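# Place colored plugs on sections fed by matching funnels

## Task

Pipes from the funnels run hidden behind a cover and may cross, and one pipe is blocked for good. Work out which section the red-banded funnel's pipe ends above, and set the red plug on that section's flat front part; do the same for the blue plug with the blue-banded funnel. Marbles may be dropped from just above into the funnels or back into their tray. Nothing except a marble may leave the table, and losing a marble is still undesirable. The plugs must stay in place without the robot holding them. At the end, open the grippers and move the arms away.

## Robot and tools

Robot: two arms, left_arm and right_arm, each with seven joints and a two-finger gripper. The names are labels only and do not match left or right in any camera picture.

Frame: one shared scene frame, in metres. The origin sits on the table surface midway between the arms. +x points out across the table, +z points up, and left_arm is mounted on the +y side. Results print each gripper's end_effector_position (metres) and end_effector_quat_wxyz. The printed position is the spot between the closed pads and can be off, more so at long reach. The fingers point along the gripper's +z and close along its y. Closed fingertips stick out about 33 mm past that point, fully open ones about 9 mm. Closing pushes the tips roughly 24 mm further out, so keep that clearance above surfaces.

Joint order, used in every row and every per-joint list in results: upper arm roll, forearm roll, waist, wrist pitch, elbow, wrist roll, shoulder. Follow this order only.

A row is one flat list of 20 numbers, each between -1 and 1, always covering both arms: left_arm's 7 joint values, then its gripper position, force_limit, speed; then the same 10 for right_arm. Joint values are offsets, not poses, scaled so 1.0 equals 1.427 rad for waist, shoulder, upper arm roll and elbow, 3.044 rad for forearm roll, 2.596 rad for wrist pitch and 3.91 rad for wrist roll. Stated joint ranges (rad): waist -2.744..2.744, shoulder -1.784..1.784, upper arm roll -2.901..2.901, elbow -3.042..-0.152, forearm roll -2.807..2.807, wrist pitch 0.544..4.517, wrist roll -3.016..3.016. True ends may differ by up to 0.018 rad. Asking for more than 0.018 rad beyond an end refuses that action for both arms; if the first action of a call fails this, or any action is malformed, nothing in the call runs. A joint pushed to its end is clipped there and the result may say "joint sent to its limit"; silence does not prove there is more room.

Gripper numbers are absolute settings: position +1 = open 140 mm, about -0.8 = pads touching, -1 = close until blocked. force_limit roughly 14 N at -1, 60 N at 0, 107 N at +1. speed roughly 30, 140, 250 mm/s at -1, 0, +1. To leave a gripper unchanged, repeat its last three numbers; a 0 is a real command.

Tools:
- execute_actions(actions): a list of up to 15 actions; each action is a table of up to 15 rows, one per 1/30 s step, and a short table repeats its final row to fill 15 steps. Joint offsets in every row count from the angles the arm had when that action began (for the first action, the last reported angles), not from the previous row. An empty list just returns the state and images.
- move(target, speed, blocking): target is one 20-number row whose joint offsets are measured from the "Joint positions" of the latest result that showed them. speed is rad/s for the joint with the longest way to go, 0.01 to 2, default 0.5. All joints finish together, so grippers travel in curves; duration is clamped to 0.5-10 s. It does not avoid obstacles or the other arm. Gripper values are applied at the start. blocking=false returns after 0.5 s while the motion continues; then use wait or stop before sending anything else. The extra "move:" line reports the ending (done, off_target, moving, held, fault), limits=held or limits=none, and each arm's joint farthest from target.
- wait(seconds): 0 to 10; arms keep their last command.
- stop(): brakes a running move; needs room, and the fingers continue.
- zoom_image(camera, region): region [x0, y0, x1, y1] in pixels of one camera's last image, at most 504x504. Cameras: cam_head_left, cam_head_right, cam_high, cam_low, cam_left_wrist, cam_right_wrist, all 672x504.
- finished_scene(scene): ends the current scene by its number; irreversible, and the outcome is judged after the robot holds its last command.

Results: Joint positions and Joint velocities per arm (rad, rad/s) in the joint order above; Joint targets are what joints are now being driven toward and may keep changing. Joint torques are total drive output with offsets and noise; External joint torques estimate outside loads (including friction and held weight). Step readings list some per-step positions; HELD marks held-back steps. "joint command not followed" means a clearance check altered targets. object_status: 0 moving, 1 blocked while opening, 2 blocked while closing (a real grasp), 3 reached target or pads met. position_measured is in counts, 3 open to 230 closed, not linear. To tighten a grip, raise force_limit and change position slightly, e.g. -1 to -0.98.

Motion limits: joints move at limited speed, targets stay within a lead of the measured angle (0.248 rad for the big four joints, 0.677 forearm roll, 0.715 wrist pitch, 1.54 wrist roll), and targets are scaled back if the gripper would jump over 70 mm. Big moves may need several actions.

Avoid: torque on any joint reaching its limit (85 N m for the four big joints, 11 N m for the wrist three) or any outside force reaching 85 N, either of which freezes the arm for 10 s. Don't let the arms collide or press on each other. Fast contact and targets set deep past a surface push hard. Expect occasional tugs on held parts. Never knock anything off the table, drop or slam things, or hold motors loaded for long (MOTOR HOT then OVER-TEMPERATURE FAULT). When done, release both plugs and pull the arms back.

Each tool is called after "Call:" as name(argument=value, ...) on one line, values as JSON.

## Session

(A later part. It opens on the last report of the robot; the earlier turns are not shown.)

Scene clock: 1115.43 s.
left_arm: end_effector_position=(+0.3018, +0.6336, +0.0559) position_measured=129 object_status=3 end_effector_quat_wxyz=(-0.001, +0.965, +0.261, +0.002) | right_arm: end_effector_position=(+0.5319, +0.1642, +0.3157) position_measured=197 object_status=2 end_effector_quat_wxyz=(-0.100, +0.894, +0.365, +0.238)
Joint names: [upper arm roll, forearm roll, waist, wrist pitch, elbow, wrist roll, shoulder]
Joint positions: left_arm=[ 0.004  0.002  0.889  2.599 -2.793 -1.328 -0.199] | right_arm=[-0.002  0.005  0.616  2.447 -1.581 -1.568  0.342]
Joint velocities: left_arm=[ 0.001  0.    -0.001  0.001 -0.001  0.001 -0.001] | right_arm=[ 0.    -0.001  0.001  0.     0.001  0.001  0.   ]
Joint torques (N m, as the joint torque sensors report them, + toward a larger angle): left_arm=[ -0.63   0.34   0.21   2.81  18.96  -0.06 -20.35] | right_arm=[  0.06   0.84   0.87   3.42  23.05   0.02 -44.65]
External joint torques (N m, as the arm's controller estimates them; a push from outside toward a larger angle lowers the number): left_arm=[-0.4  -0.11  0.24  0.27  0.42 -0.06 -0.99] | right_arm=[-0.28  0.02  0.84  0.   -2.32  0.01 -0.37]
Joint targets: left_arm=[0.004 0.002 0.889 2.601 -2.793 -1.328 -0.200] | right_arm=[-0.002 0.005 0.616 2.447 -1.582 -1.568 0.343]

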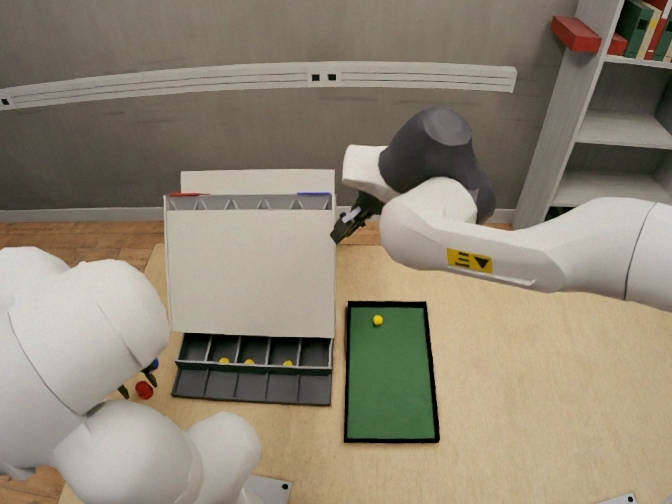

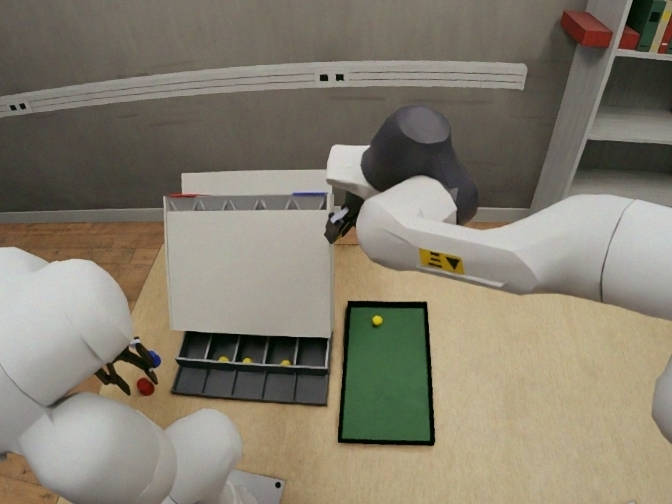

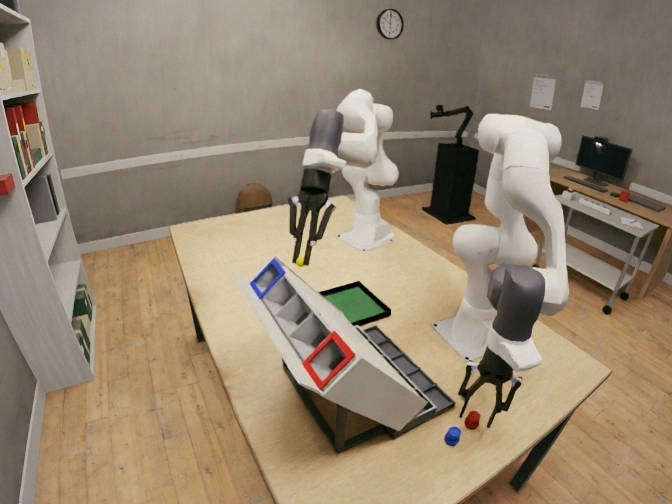

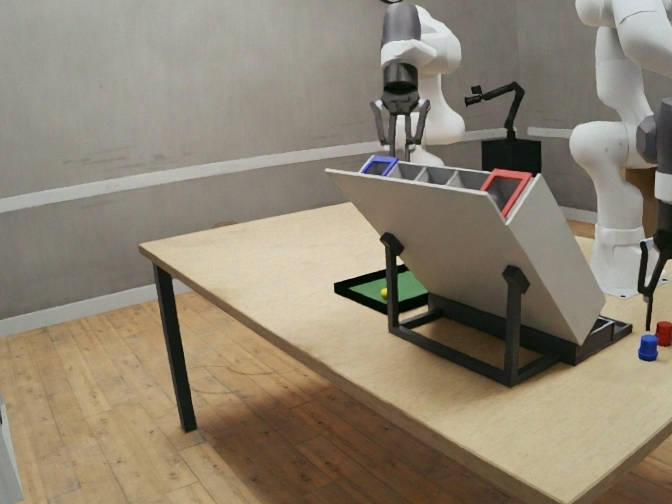

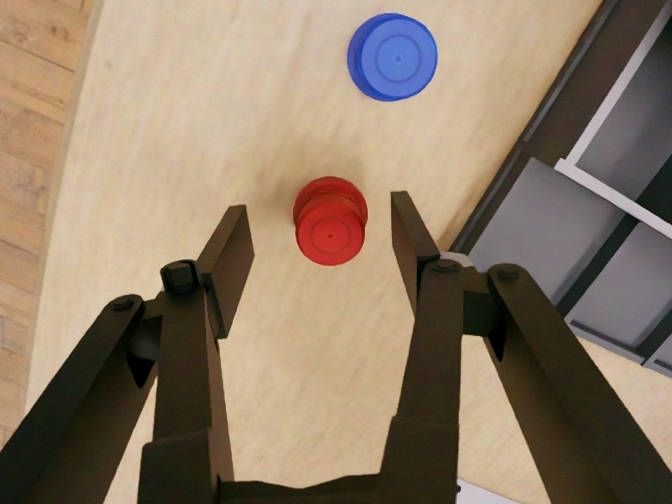

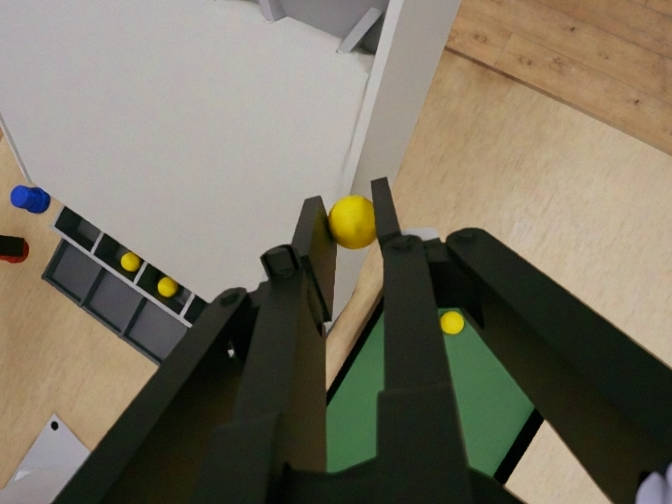

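Call:
execute_actions(actions=[[[0,0,-0.0014,0.0008,-0.001,0,0.0022,0,-0.3,-0.1,0,0,0.0018,0.0038,0.0029,0,0.0007,-1,-0.5,0],[0,0,-0.0026,0.0008,-0.0018,0,0.004,-1,-0.3,-0.1,0,0,0.0025,0.0092,0.0093,0,0.0007,-1,-0.5,0],[0,0,-0.0037,0.0008,-0.0026,0,0.0058,-1,-0.3,-0.1,0,0,0.0033,0.0153,0.0171,0,0.0025,-1,-0.5,0],[0,0,-0.0048,0.0008,-0.0034,0,0.0076,-1,-0.3,-0.1,0,0,0.0042,0.022,0.0263,0,0.0074,-1,-0.5,0],[0,0,-0.0057,0.0008,-0.004,0,0.0089,-1,-0.3,-0.1,0,0,0.0052,0.0292,0.0367,0,0.0131,-1,-0.5,0],[0,0,-0.0057,0.0008,-0.004,0,0.0089,-1,-0.3,-0.1,0,0,0.0064,0.037,0.0483,0,0.0202,-1,-0.5,0],[0,0,-0.0057,0.0008,-0.004,0,0.0089,-1,-0.3,-0.1,0,0,0.0077,0.0452,0.061,0,0.0285,-1,-0.5,0],[0,0,-0.0057,0.0008,-0.004,0,0.0089,-1,-0.3,-0.1,0,0,0.0091,0.0538,0.0747,0,0.038,-1,-0.5,0],[0,0,-0.0057,0.0008,-0.004,0,0.0089,-1,-0.3,-0.1,0,0,0.0106,0.0627,0.0893,0,0.0485,-1,-0.5,0],[0,0,-0.0057,0.0008,-0.004,0,0.0089,-1,-0.3,-0.1,0,0,0.0122,0.072,0.1048,0,0.0601,-1,-0.5,0],[0,0,-0.0057,0.0008,-0.004,0,0.0089,-1,-0.3,-0.1,0,0,0.0138,0.0816,0.1209,0,0.0726,-1,-0.5,0],[0,0,-0.0057,0.0008,-0.004,0,0.0089,-1,-0.3,-0.1,0,0,0.0156,0.0914,0.1378,0,0.086,-1,-0.5,0],[0,0,-0.0057,0.0008,-0.004,0,0.0089,-1,-0.3,-0.1,0,0,0.0174,0.1014,0.1552,0,0.1001,-1,-0.5,0],[0,0,-0.0057,0.0008,-0.004,0,0.0089,-1,-0.3,-0.1,0,0,0.0192,0.1116,0.1731,0,0.1149,-1,-0.5,0],[0,0,-0.0057,0.0008,-0.004,0,0.0089,-1,-0.3,-0.1,0,0,0.0211,0.1218,0.1914,0,0.1304,-1,-0.5,0]],[[0,0,0,-0.0055,-0.0052,0,-0.0247,-1,-0.3,-0.1,0,0,0.007,0.0525,0.0568,0,0.0494,-1,-0.5,0],[0,0,0,-0.014,-0.0153,0,-0.0419,-1,-0.3,-0.1,0,0,0.009,0.0629,0.0757,0,0.0658,-1,-0.5,0],[0,0,0,-0.0227,-0.0266,0,-0.0617,-1,-0.3,-0.1,0,0,0.0109,0.0732,0.0947,0,0.0826,-1,-0.5,0],[0,0,0,-0.0313,-0.0389,0,-0.0833,-1,-0.3,-0.1,0,0,0.0129,0.0834,0.1138,0,0.0997,-1,-0.5,0],[0,0,-0.009,-0.0397,-0.0517,0,-0.1056,-1,-0.3,-0.1,0,0,0.0148,0.0935,0.1328,0,0.117,-1,-0.5,0],[0,0,-0.0246,-0.0476,-0.0645,0,-0.1286,-1,-0.3,-0.1,0,0,0.0168,0.1035,0.1518,0,0.1345,-1,-0.5,0],[0,0,-0.0418,-0.0549,-0.0771,0,-0.1506,-1,-0.3,-0.1,0,0,0.0187,0.1132,0.1705,0,0.152,-1,-0.5,0],[0,0,-0.0622,-0.0614,-0.089,0,-0.1714,-1,-0.3,-0.1,0,0,0.0206,0.1227,0.189,0,0.1695,-1,-0.5,0],[0,0,-0.0852,-0.0667,-0.0997,0,-0.1901,-1,-0.3,-0.1,0,0,0.0225,0.1319,0.2071,0,0.1869,-1,-0.5,0],[0,0,-0.1102,-0.0707,-0.109,0,-0.2057,-1,-0.3,-0.1,0,0,0.0243,0.1408,0.2248,0,0.2041,-1,-0.5,0],[0,0,-0.1368,-0.0733,-0.1162,0,-0.2175,-1,-0.3,-0.1,0,0,0.026,0.1492,0.2419,0,0.2211,-1,-0.5,0],[0,0,-0.1644,-0.074,-0.1212,0,-0.2249,-1,-0.3,-0.1,0,0,0.0277,0.1573,0.2585,0,0.2377,-1,-0.5,0],[0,0,-0.1923,-0.0729,-0.1234,0,-0.2269,-1,-0.3,-0.1,0,0,0.0293,0.1649,0.2743,0,0.2539,-1,-0.5,0],[0,0,-0.2202,-0.0697,-0.1225,0,-0.2226,-1,-0.3,-0.1,0,0,0.0309,0.1719,0.2893,0,0.2696,-1,-0.5,0],[0,0,-0.2473,-0.0641,-0.118,0,-0.2229,-1,-0.3,-0.1,0,0,0.0323,0.1785,0.3035,0,0.2847,-1,-0.5,0]],[[0,0,-0.0889,0,0,0,0,-1,-0.3,-0.1,0,0,0.0058,0.045,0.0485,0,0.0473,-1,-0.5,0],[0,0,-0.113,0,0,0,0.0035,-1,-0.3,-0.1,0,0,0.007,0.0503,0.0607,0,0.0603,-1,-0.5,0],[0,0,-0.1347,0.0056,-0.0013,0,0.0101,-1,-0.3,-0.1,0,0,0.0081,0.0548,0.0717,0,0.0727,-1,-0.5,0],[0,0,-0.1536,0.0144,-0.003,0,0.017,-1,-0.3,-0.1,0,0,0.0091,0.0587,0.0815,0,0.0841,-1,-0.5,0],[0,0,-0.169,0.023,-0.0049,0,0.0247,-1,-0.3,-0.1,0,0,0.01,0.0617,0.09,0,0.0946,-1,-0.5,0],[0,0,-0.1806,0.0314,-0.0069,0,0.0329,-1,-0.3,-0.1,0,0,0.0107,0.0639,0.0972,0,0.1041,-1,-0.5,0],[0,0,-0.1875,0.0392,-0.009,0,0.0412,-1,-0.3,-0.1,0,0,0.0113,0.0653,0.1028,0,0.1126,-1,-0.5,0],[0,0,-0.1893,0.0463,-0.0109,0,0.0492,-1,-0.3,-0.1,0,0,0.0117,0.0657,0.107,0,0.1199,-1,-0.5,0],[0,0,-0.1854,0.0522,-0.0128,0,0.0565,-1,-0.3,-0.1,0,0,0.0119,0.0652,0.1094,0,0.126,-1,-0.5,0],[0,0,-0.1855,0.0569,-0.0143,0,0.0628,-1,-0.3,-0.1,0,0,0.012,0.0637,0.1102,0,0.1308,-1,-0.5,0],[0,0,-0.1855,0.06,-0.0156,0,0.0676,-1,-0.3,-0.1,0,0,0.0118,0.0611,0.1091,0,0.1342,-1,-0.5,0],[0,0,-0.1855,0.0612,-0.0165,0,0.0707,-1,-0.3,-0.1,0,0,0.0116,0.0575,0.1062,0,0.1362,-1,-0.5,0],[0,0,-0.1855,0.0604,-0.017,0,0.0715,-1,-0.3,-0.1,0,0,0.0114,0.055,0.1042,0,0.1367,-1,-0.5,0],[0,0,-0.1855,0.0573,-0.0168,0,0.0698,-1,-0.3,-0.1,0,0,0.0114,0.055,0.1042,0,0.1354,-1,-0.5,0],[0,0,-0.1855,0.0477,-0.0153,0,0.0699,-1,-0.3,-0.1,0,0,0.0114,0.055,0.1042,0,0.1356,-1,-0.5,0]]])

Scene clock: 1236.93 s.
left_arm: end_effector_position=(+0.3337, +0.4425, +0.0565) position_measured=190 object_status=2 end_effector_quat_wxyz=(+0.001, +1.000, -0.004, -0.005) | right_arm: end_effector_position=(+0.6335, +0.3801, +0.3926) position_measured=197 object_status=2 end_effector_quat_wxyz=(-0.253, +0.726, +0.331, +0.547)
Joint names: [upper arm roll, forearm roll, waist, wrist pitch, elbow, wrist roll, shoulder]
Joint positions: left_arm=[ 0.003  0.002  0.354  2.565 -2.981 -1.328 -0.405] | right_arm=[-0.002  0.005  0.696  3.153 -0.83  -1.568  1.03 ]
Joint velocities: left_arm=[ 0.005 -0.    -0.006 -0.006  0.004  0.     0.   ] | right_arm=[ 0.001 -0.    -0.     0.001 -0.011  0.     0.08 ]
Joint torques (N m, as the joint torque sensors report them, + toward a larger angle): left_arm=[ 0.46  0.47 -1.88  3.23 18.11 -0.03 -9.43] | right_arm=[  0.72   0.81   0.63   3.23  24.54   0.04 -64.88]
External joint torques (N m, as the arm's controller estimates them; a push from outside toward a larger angle lowers the number): left_arm=[ 0.78  0.04 -1.89  0.9  -0.73 -0.03  3.23] | right_arm=[-0.12 -0.07  0.67 -0.19 -2.8   0.01 -1.65]
External joint torques at the end of the 1st action: left_arm=[ 0.17  0.04 -0.47  0.18 -1.44 -0.03  1.24] | right_arm=[-0.42  0.02  1.41  0.77 -0.68  0.03  0.74]
External joint torques at the end of the 2nd action: left_arm=[-0.17 -0.09 -0.87 -0.37 -1.8  -0.03 -2.37] | right_arm=[-0.16  0.05  0.93  0.57 -0.21  0.02 -0.8 ]
Joint targets: left_arm=[0.005 0.002 0.351 2.568 -2.982 -1.328 -0.398] | right_arm=[-0.002 0.005 0.696 3.155 -0.828 -1.568 1.028]
Step readings (joint positions; steps 1 to 15: 1st action; 16 to 30: 2nd action; 31 to 45: 3rd action):
0: left_arm=[0.004 0.002 0.889 2.599 -2.793 -1.328 -0.199] | right_arm=[-0.002 0.005 0.616 2.447 -1.581 -1.568 0.342]
1: left_arm=[0.004 0.002 0.889 2.599 -2.793 -1.328 -0.199] | right_arm=[-0.002 0.005 0.616 2.447 -1.581 -1.568 0.343]
2: left_arm=[0.004 0.002 0.889 2.600 -2.793 -1.328 -0.198] | right_arm=[-0.002 0.005 0.617 2.450 -1.579 -1.568 0.344]
4: left_arm=[0.004 0.002 0.887 2.600 -2.794 -1.328 -0.196] | right_arm=[-0.002 0.005 0.618 2.462 -1.566 -1.568 0.348]
8: left_arm=[0.004 0.002 0.884 2.600 -2.796 -1.328 -0.189] | right_arm=[-0.002 0.005 0.624 2.511 -1.511 -1.568 0.373]
15: left_arm=[0.004 0.002 0.884 2.600 -2.797 -1.328 -0.189] | right_arm=[-0.002 0.005 0.639 2.652 -1.360 -1.568 0.480]
16: left_arm=[0.004 0.002 0.884 2.598 -2.799 -1.328 -0.194] | right_arm=[-0.002 0.005 0.642 2.675 -1.335 -1.568 0.501]
17: left_arm=[0.004 0.002 0.884 2.593 -2.804 -1.328 -0.207] | right_arm=[-0.002 0.005 0.644 2.699 -1.309 -1.568 0.523]
19: left_arm=[0.004 0.002 0.884 2.574 -2.823 -1.328 -0.249] | right_arm=[-0.002 0.005 0.650 2.748 -1.256 -1.568 0.568]
23: left_arm=[0.007 0.002 0.843 2.516 -2.884 -1.328 -0.366] | right_arm=[-0.002 0.005 0.661 2.849 -1.148 -1.568 0.665]
30: left_arm=[0.005 0.002 0.616 2.444 -2.960 -1.328 -0.498] | right_arm=[-0.002 0.005 0.679 3.012 -0.976 -1.568 0.835]
31: left_arm=[0.005 0.002 0.577 2.444 -2.961 -1.328 -0.499] | right_arm=[-0.002 0.005 0.682 3.032 -0.955 -1.568 0.857]
32: left_arm=[0.005 0.002 0.538 2.444 -2.961 -1.328 -0.498] | right_arm=[-0.002 0.005 0.684 3.051 -0.935 -1.568 0.878]
34: left_arm=[0.004 0.002 0.468 2.452 -2.961 -1.328 -0.491] | right_arm=[-0.002 0.005 0.688 3.085 -0.899 -1.568 0.917]
38: left_arm=[0.003 0.002 0.375 2.498 -2.967 -1.328 -0.455] | right_arm=[-0.002 0.005 0.693 3.134 -0.847 -1.568 0.978]
45: Joint positions above

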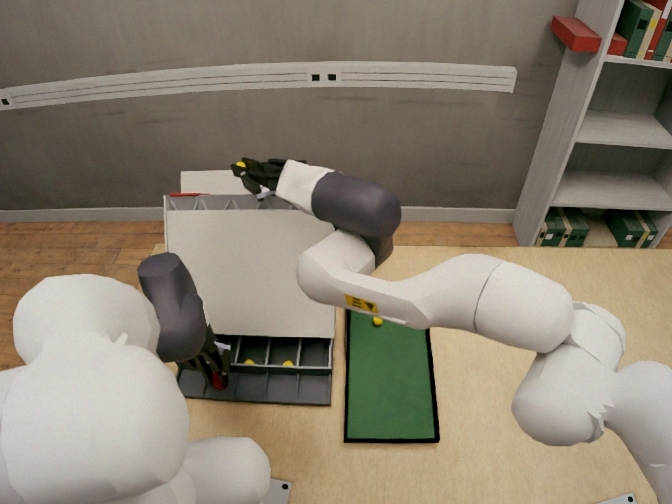

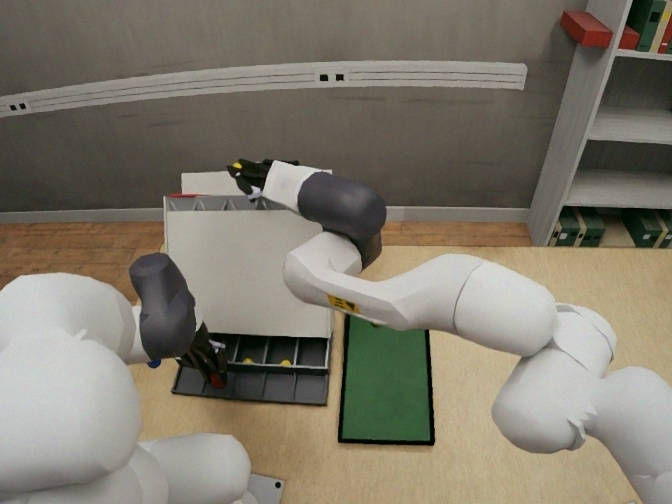

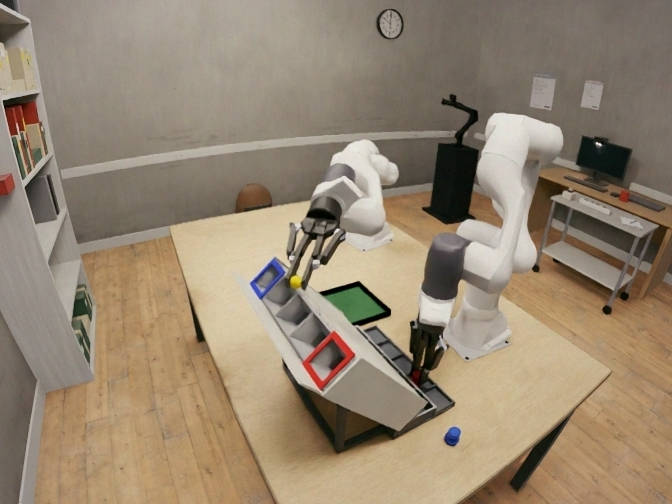

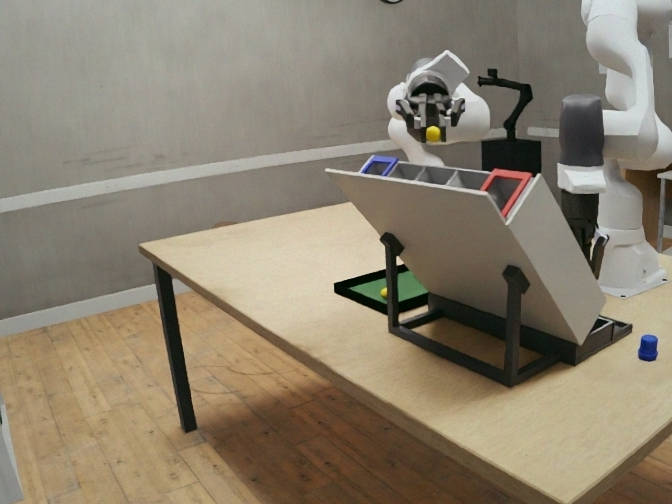

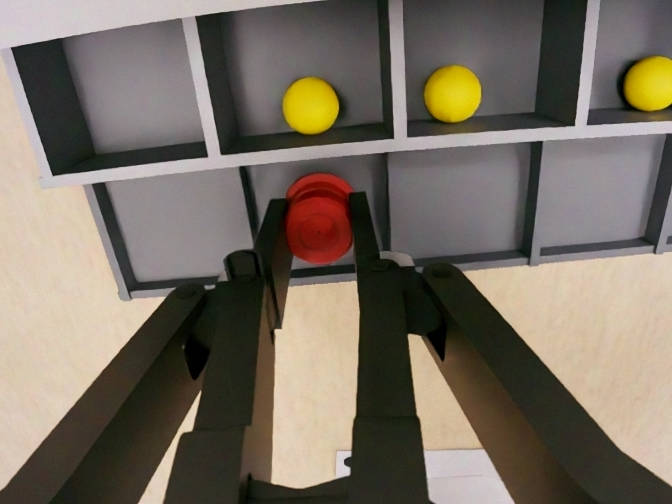

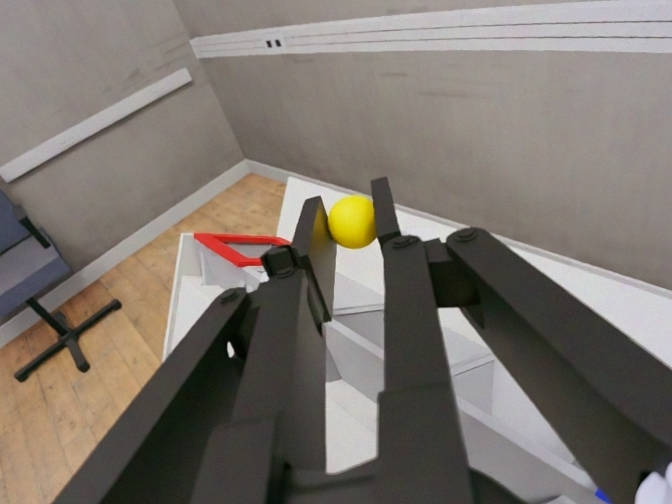

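Call:
zoom_image(camera="cam_low", region=[340, 90, 560, 230])

Call:
zoom_image(camera="cam_high", region=[230, 230, 380, 400])

Region (340, 90, 560, 230) of cam_low's 672x504 image, scaled by 2.291, with more detail than that image has; it fills the top 321 rows of this view, and the rest is white.

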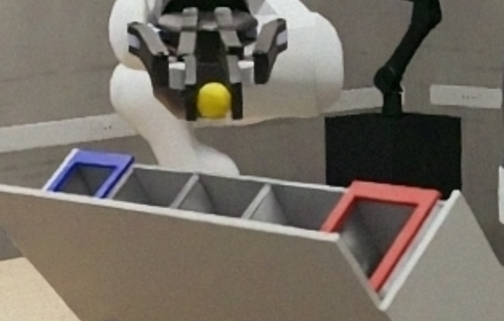

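Region (230, 230, 380, 400) of cam_high's 672x504 image, scaled by 2.965, with more detail than that image has; it fills the left 445 columns of this view, and the rest is white.

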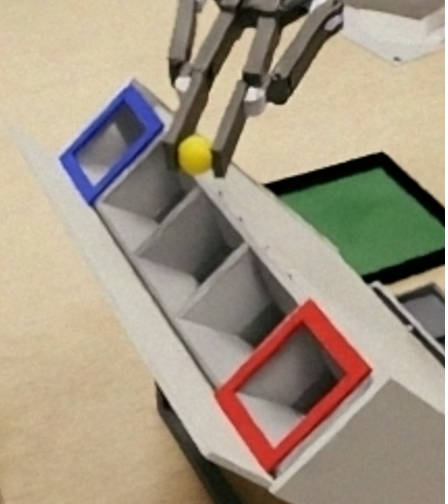

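Call:
execute_actions(actions=[[[0,0,0,0.0005,0,0,0,-0.21,-0.3,1,0,0,0,0.0008,0.0014,0,-0.0014,-0.2,-0.5,1],[0,0,0,0.0005,0,0,0,-0.21,-0.3,1,0,0,0,0.0008,0.0014,0,-0.0014,-0.2,-0.5,1],[0,0,0,0.0005,0,0,0,-0.21,-0.3,1,0,0,0,0.0008,0.0014,0,-0.0014,-0.2,-0.5,1],[0,0,0,0,0,0,-0.0082,-0.21,-0.3,1,0,0,0,0.0008,0.0014,0,-0.0014,-0.2,-0.5,1],[0,0,0,-0.0115,0.0024,0,-0.0258,-0.21,-0.3,1,0,0,0,0.0008,0.0014,0,-0.0014,-0.2,-0.5,1],[0,0,0,-0.0309,0.0062,0,-0.0402,-0.21,-0.3,1,0,0,-0.0014,0.0008,0.0014,0,-0.0047,-0.2,-0.5,1],[0,0,0,-0.049,0.0102,0,-0.0554,-0.21,-0.3,1,0,0,-0.0052,0.0008,0.0014,0,-0.0113,-0.2,-0.5,1],[0,0,0.0072,-0.065,0.0142,0,-0.064,-0.21,-0.3,1,0,0,-0.0085,0.0008,0.0014,0,-0.0189,-0.2,-0.5,1],[0,0,0.0193,-0.0772,0.0239,0,-0.0651,-0.21,-0.3,1,0,0,-0.0124,0,0.001,0,-0.0282,-0.2,-0.5,1],[0,0,0.0327,-0.0848,0.0402,0,-0.0621,0,-0.3,1,0,0,-0.0171,-0.0047,-0.003,0,-0.039,-0.2,-0.5,1],[0,0,0.0485,-0.0879,0.0579,0,-0.052,0,-0.3,1,0,0,-0.0223,-0.0121,-0.0118,0,-0.0513,-0.2,-0.5,1],[0,0,0.0663,-0.0858,0.0764,0,-0.0337,0,-0.3,1,0,0,-0.0282,-0.0202,-0.0224,0,-0.065,-0.2,-0.5,1],[0,0,0.0858,-0.0776,0.095,0,-0.0098,0,-0.3,1,0,0,-0.0345,-0.0291,-0.0347,0,-0.0798,-0.2,-0.5,1],[0,0,0.1064,-0.0615,0.1131,0,0.0134,0,-0.3,1,0,0,-0.0413,-0.0387,-0.0486,0,-0.0957,-0.2,-0.5,1],[0,0,0.1278,-0.05,0.1323,0,0.0333,0,-0.3,1,0,0,-0.0485,-0.0488,-0.064,0,-0.1127,-0.2,-0.5,1]],[[0,0,0.0689,0.0107,0.0595,0,0.0698,0,-0.3,1,0,0,-0.0239,-0.0392,-0.0421,0,-0.0537,-0.2,-0.5,1],[0,0,0.0905,0.0128,0.0802,0,0.092,0,-0.3,1,0,0,-0.0318,-0.0503,-0.0599,0,-0.0721,-0.2,-0.5,1],[0,0,0.1117,0.0147,0.1003,0,0.1137,0,-0.3,1,0,0,-0.04,-0.0618,-0.0787,0,-0.0912,-0.2,-0.5,1],[0,0,0.1319,0.0165,0.1197,0,0.1343,0,-0.3,1,0,0,-0.0483,-0.0736,-0.0984,0,-0.1107,-0.2,-0.5,1],[0,0,0.1507,0.0181,0.1377,0,0.1536,0,-0.3,1,0,0,-0.0568,-0.0856,-0.119,0,-0.1305,-0.2,-0.5,1],[0,0,0.1677,0.0194,0.1541,0,0.1709,0,-0.3,1,0,0,-0.0653,-0.0978,-0.1402,0,-0.1506,-0.2,-0.5,1],[0,0,0.1824,0.0205,0.1685,0,0.1911,0,-0.3,1,0,0,-0.0739,-0.11,-0.1618,0,-0.1707,-0.2,-0.5,1],[0,0,0.1945,0.0276,0.1793,0,0.2126,0,-0.3,1,0,0,-0.0826,-0.1223,-0.1839,0,-0.1909,-0.2,-0.5,1],[0,0,0.2034,0.04,0.1863,0,0.2309,0,-0.3,1,0,0,-0.0911,-0.1346,-0.2061,0,-0.2109,-0.2,-0.5,1],[0,0,0.209,0.0516,0.1896,0,0.2465,0,-0.3,1,0,0,-0.0995,-0.1467,-0.2285,0,-0.2305,-0.2,-0.5,1],[0,0,0.2105,0.0619,0.1893,0,0.258,0,-0.3,1,0,0,-0.1078,-0.1587,-0.2509,0,-0.2499,-0.2,-0.5,1],[0,0,0.2085,0.0703,0.185,0,0.2657,0,-0.3,1,0,0,-0.1158,-0.1704,-0.2731,0,-0.2686,-0.2,-0.5,1],[0,0,0.208,0.0765,0.1765,0,0.274,0,-0.3,1,0,0,-0.1235,-0.1817,-0.295,0,-0.2867,-0.2,-0.5,1],[0,0,0.208,0.081,0.1703,0,0.2825,0,-0.3,1,0,0,-0.1309,-0.1927,-0.3164,0,-0.3041,-0.2,-0.5,1],[0,0,0.208,0.0836,0.169,0,0.2875,0,-0.3,1,0,0,-0.1379,-0.2032,-0.3372,0,-0.3205,-0.2,-0.5,1]],[[0,0,0.001,0.027,-0.005,0,0.019,-1,-0.3,-0.1,0,0,-0.0242,-0.0631,-0.0685,0,-0.0542,-0.2,-0.5,1],[0,0,0.001,0.023,-0.0049,0,0.018,-1,-0.3,-0.1,0,0,-0.0302,-0.0724,-0.0878,0,-0.0684,-0.2,-0.5,1],[0,0,0.001,0.0151,-0.0039,0,0.017,-1,-0.3,-0.1,0,0,-0.0358,-0.0811,-0.1061,0,-0.0815,-0.2,-0.5,1],[0,0,0.001,0.0097,-0.0031,0,0.017,-1,-0.3,-0.1,0,0,-0.0408,-0.089,-0.1234,0,-0.093,-0.2,-0.5,1],[0,0,0.001,0.0097,-0.0031,0,0.017,-1,-0.3,-0.1,0,0,-0.0451,-0.0962,-0.1393,0,-0.1031,-0.2,-0.5,1],[0,0,0.001,0.0097,-0.0031,0,0.017,-1,-0.3,-0.1,0,0,-0.0487,-0.1024,-0.1539,0,-0.1116,-0.2,-0.5,1],[0,0,0.001,0.0097,-0.0031,0,0.017,-1,-0.3,-0.1,0,0,-0.0515,-0.1076,-0.1669,0,-0.1183,-0.2,-0.5,1],[0,0,0.001,0.0097,-0.0031,0,0.017,-1,-0.3,-0.1,0,0,-0.0536,-0.1119,-0.1783,0,-0.123,-0.2,-0.5,1],[0,0,0.001,0.0097,-0.0031,0,0.017,-1,-0.3,-0.1,0,0,-0.0547,-0.115,-0.188,0,-0.1258,-0.2,-0.5,1],[0,0,0.001,0.0097,-0.0031,0,0.017,-1,-0.3,-0.1,0,0,-0.055,-0.117,-0.1956,0,-0.1265,-0.2,-0.5,1],[0,0,0.001,0.0097,-0.0031,0,0.017,-1,-0.3,-0.1,0,0,-0.054,-0.1177,-0.2013,0,-0.1248,-0.2,-0.5,1],[0,0,0.001,0.0097,-0.0031,0,0.017,-1,-0.3,-0.1,0,0,-0.0537,-0.1171,-0.2047,0,-0.125,-0.2,-0.5,1],[0,0,0.001,0.0097,-0.0031,0,0.017,-1,-0.3,-0.1,0,0,-0.0537,-0.1152,-0.2058,0,-0.125,-0.2,-0.5,1],[0,0,0.001,0.0097,-0.0031,0,0.017,-1,-0.3,-0.1,0,0,-0.0537,-0.1118,-0.2044,0,-0.125,-0.2,-0.5,1],[0,0,0.001,0.0097,-0.0031,0,0.017,-1,-0.3,-0.1,0,0,-0.0537,-0.1035,-0.1977,0,-0.125,-0.2,-0.5,1]]])

Scene clock: 1293.53 s.
left_arm: end_effector_position=(+0.3776, +0.6344, +0.0472) position_measured=189 object_status=2 end_effector_quat_wxyz=(+0.001, +0.979, +0.202, -0.003) | right_arm: end_effector_position=(+0.6426, +0.0277, +0.3181) position_measured=154 object_status=3 end_effector_quat_wxyz=(-0.074, +0.928, +0.266, +0.251)
Joint names: [upper arm roll, forearm roll, waist, wrist pitch, elbow, wrist roll, shoulder]
Joint positions: left_arm=[ 0.004  0.002  0.768  2.583 -2.602 -1.328 -0.012] | right_arm=[-0.003  0.005  0.4    2.45  -1.579 -1.568  0.342]
Joint velocities: left_arm=[-0.     0.001  0.001  0.001 -0.     0.001 -0.   ] | right_arm=[ 0.004  0.     0.003 -0.011 -0.026 -0.     0.065]
Joint torques (N m, as the joint torque sensors report them, + toward a larger angle): left_arm=[ -0.62   0.45   0.62   2.75  19.74  -0.01 -25.3 ] | right_arm=[  1.87   0.85   1.64   3.38  25.65   0.02 -50.78]
External joint torques (N m, as the arm's controller estimates them; a push from outside toward a larger angle lowers the number): left_arm=[-0.58  0.    0.64  0.24  1.11 -0.01  0.72] | right_arm=[ 1.58 -0.05  1.67 -0.6  -2.91  0.01 -1.06]
External joint torques at the end of the 1st action: left_arm=[-1.34 -0.03  2.11  0.34  1.47  0.01  0.78] | right_arm=[ 0.16 -0.17  0.11 -0.72 -3.05  0.07 -2.71]
External joint torques at the end of the 2nd action: left_arm=[-0.68 -0.12  2.14  0.46 -1.85 -0.1   2.8 ] | right_arm=[-0.25  0.12 -0.03 -0.75 -2.62  0.06 -2.1 ]
Joint targets: left_arm=[0.004 0.002 0.770 2.585 -2.600 -1.328 -0.012] | right_arm=[-0.001 0.005 0.401 2.448 -1.577 -1.568 0.339]
Step readings (joint positions; steps 1 to 15: 1st action; 16 to 30: 2nd action; 31 to 45: 3rd action):
0: left_arm=[0.004 0.002 0.354 2.564 -2.980 -1.328 -0.405] | right_arm=[-0.002 0.005 0.696 3.153 -0.829 -1.568 1.030]
1: left_arm=[0.004 0.002 0.354 2.564 -2.980 -1.328 -0.405] | right_arm=[-0.002 0.005 0.696 3.153 -0.829 -1.568 1.030]
2: left_arm=[0.004 0.002 0.354 2.564 -2.980 -1.328 -0.405] | right_arm=[-0.002 0.005 0.696 3.153 -0.829 -1.568 1.030]
4: left_arm=[0.004 0.002 0.354 2.564 -2.981 -1.328 -0.406] | right_arm=[-0.002 0.005 0.696 3.153 -0.829 -1.568 1.030]
8: left_arm=[0.004 0.002 0.356 2.506 -2.973 -1.328 -0.458] | right_arm=[-0.001 0.005 0.694 3.153 -0.830 -1.568 1.024]
15: left_arm=[0.001 0.002 0.475 2.411 -2.847 -1.328 -0.418] | right_arm=[-0.001 0.005 0.652 3.102 -0.885 -1.568 0.920]
16: left_arm=[-0.000 0.002 0.504 2.416 -2.820 -1.328 -0.390] | right_arm=[-0.001 0.005 0.642 3.085 -0.903 -1.568 0.896]
17: left_arm=[-0.001 0.002 0.534 2.421 -2.792 -1.328 -0.359] | right_arm=[-0.001 0.005 0.632 3.066 -0.923 -1.568 0.871]
19: left_arm=[-0.001 0.002 0.594 2.430 -2.737 -1.328 -0.296] | right_arm=[-0.001 0.005 0.610 3.023 -0.969 -1.568 0.819]
23: left_arm=[0.001 0.002 0.702 2.451 -2.636 -1.328 -0.181] | right_arm=[-0.001 0.005 0.562 2.919 -1.080 -1.568 0.708]
30: left_arm=[0.004 0.002 0.768 2.559 -2.595 -1.328 -0.036] | right_arm=[-0.001 0.005 0.478 2.717 -1.294 -1.568 0.517]
31: left_arm=[0.004 0.002 0.768 2.571 -2.599 -1.328 -0.025] | right_arm=[-0.002 0.005 0.467 2.690 -1.324 -1.568 0.493]
32: left_arm=[0.004 0.002 0.768 2.579 -2.601 -1.328 -0.017] | right_arm=[-0.002 0.005 0.457 2.663 -1.352 -1.568 0.469]
34: left_arm=[0.004 0.002 0.768 2.583 -2.602 -1.328 -0.012] | right_arm=[-0.002 0.005 0.438 2.612 -1.407 -1.568 0.426]
38: left_arm=[0.004 0.002 0.768 2.583 -2.602 -1.328 -0.012] | right_arm=[-0.003 0.005 0.410 2.523 -1.501 -1.568 0.362]
45: Joint positions above

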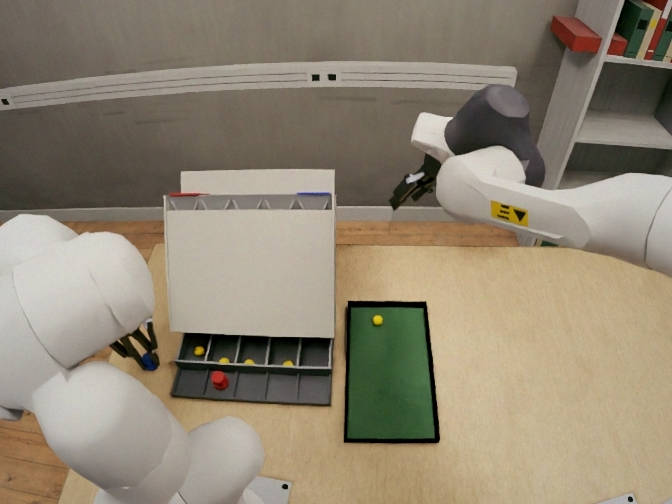

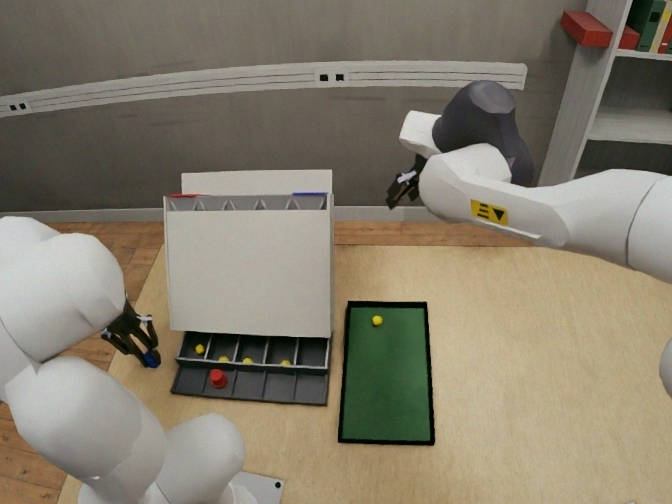

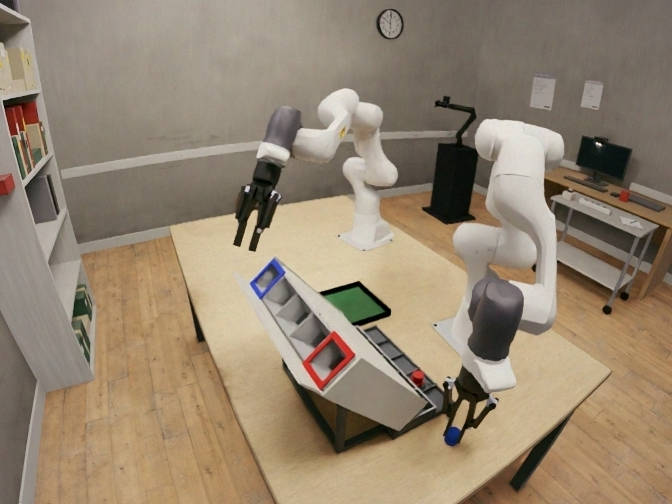

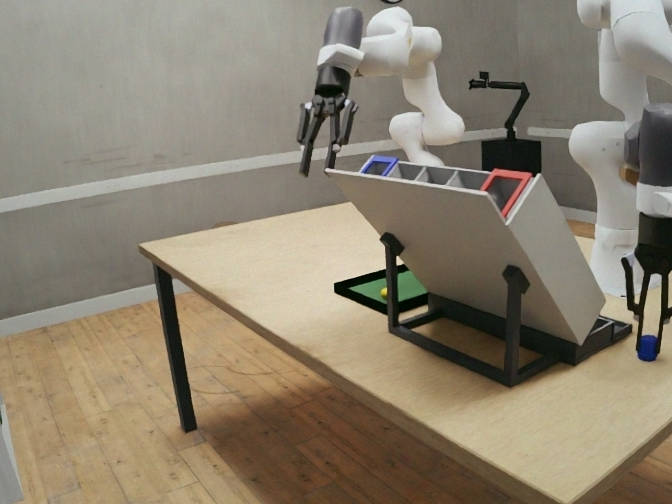

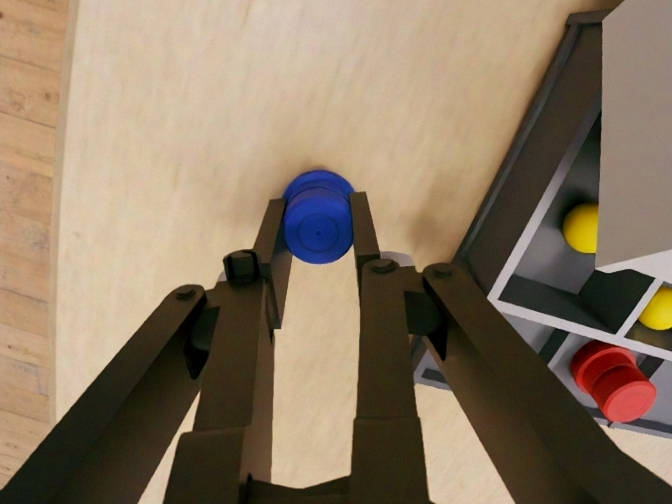

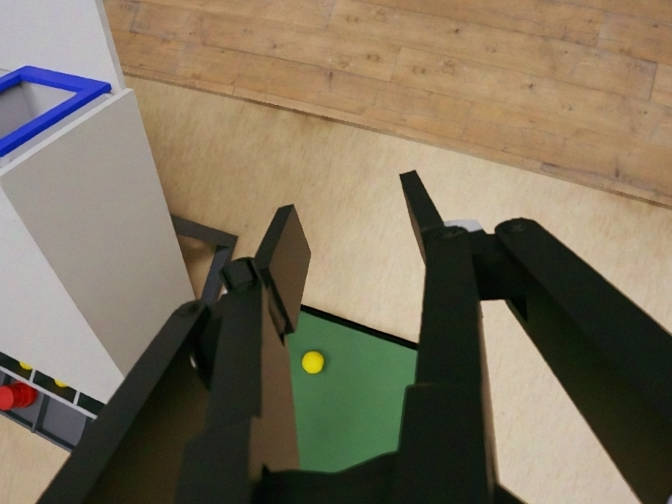

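Call:
execute_actions(actions=[])

Scene clock: 1368.03 s.
left_arm: end_effector_position=(+0.3776, +0.6344, +0.0472) position_measured=189 object_status=2 end_effector_quat_wxyz=(+0.001, +0.979, +0.202, -0.003) | right_arm: end_effector_position=(+0.6426, +0.0282, +0.3209) position_measured=154 object_status=3 end_effector_quat_wxyz=(-0.075, +0.927, +0.266, +0.252)
Joint names: [upper arm roll, forearm roll, waist, wrist pitch, elbow, wrist roll, shoulder]
Joint positions: left_arm=[ 0.004  0.002  0.768  2.583 -2.602 -1.328 -0.012] | right_arm=[-0.003  0.005  0.4    2.45  -1.578 -1.568  0.34 ]
Joint velocities: left_arm=[-0.001 -0.     0.001  0.001 -0.001 -0.001 -0.   ] | right_arm=[ 0.    -0.    -0.001  0.001  0.001  0.001 -0.   ]
Joint torques (N m, as the joint torque sensors report them, + toward a larger angle): left_arm=[ -0.51   0.34   1.18   2.82  20.21  -0.05 -25.74] | right_arm=[  0.88   0.81   1.37   3.19  23.97   0.08 -45.52]
External joint torques (N m, as the arm's controller estimates them; a push from outside toward a larger angle lowers the number): left_arm=[-0.5  -0.11  1.18  0.31  1.61 -0.05  0.22] | right_arm=[ 0.61 -0.01  1.41 -0.22 -1.32  0.06 -1.46]
Joint targets: left_arm=[0.004 0.002 0.770 2.585 -2.600 -1.328 -0.012] | right_arm=[-0.001 0.005 0.401 2.448 -1.577 -1.568 0.339]

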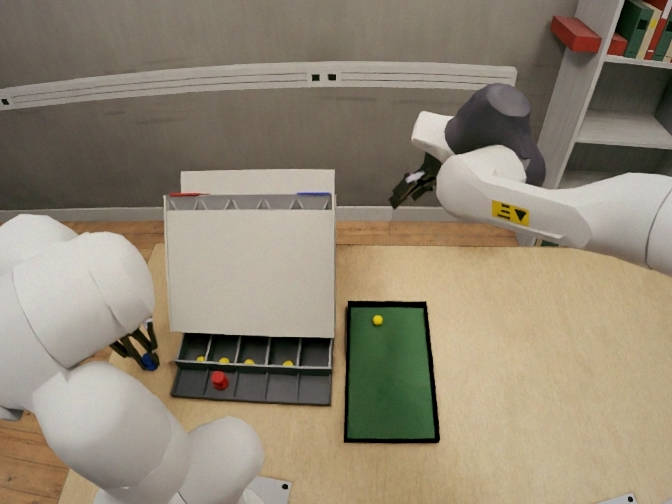

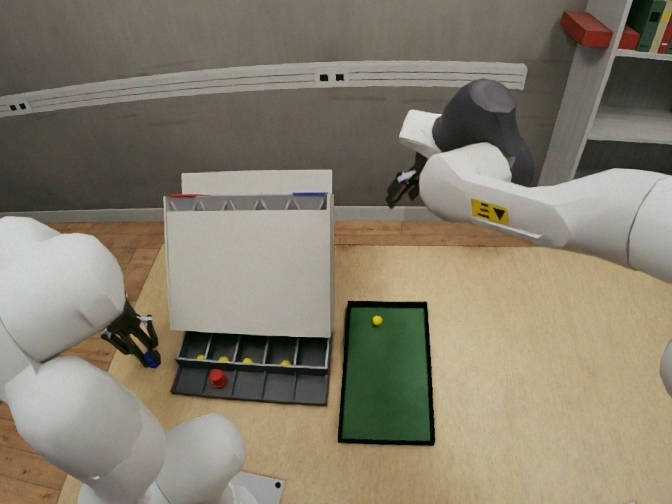

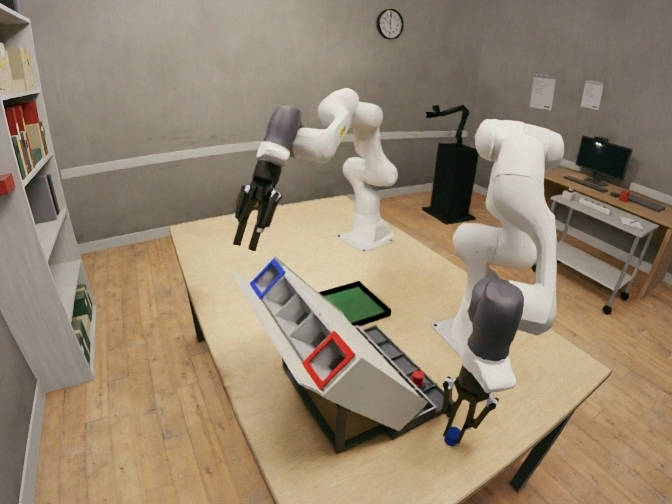

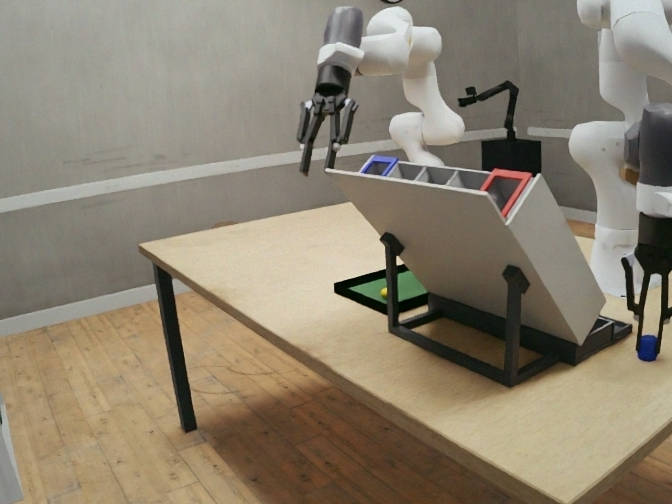

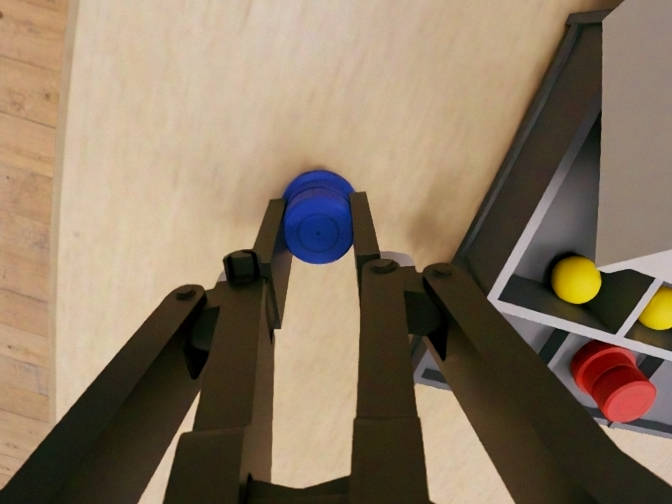

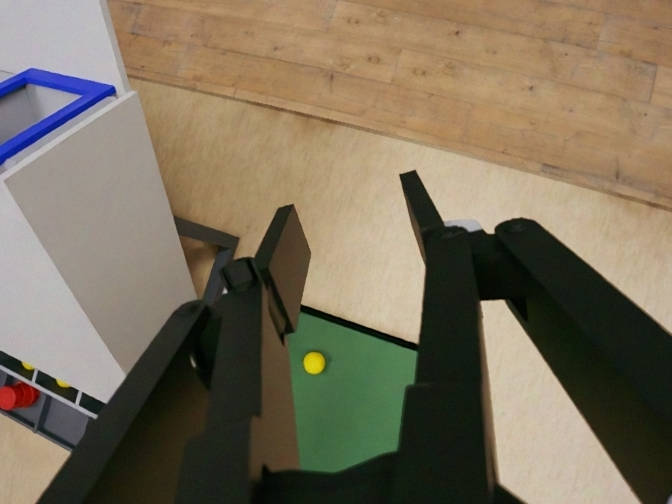

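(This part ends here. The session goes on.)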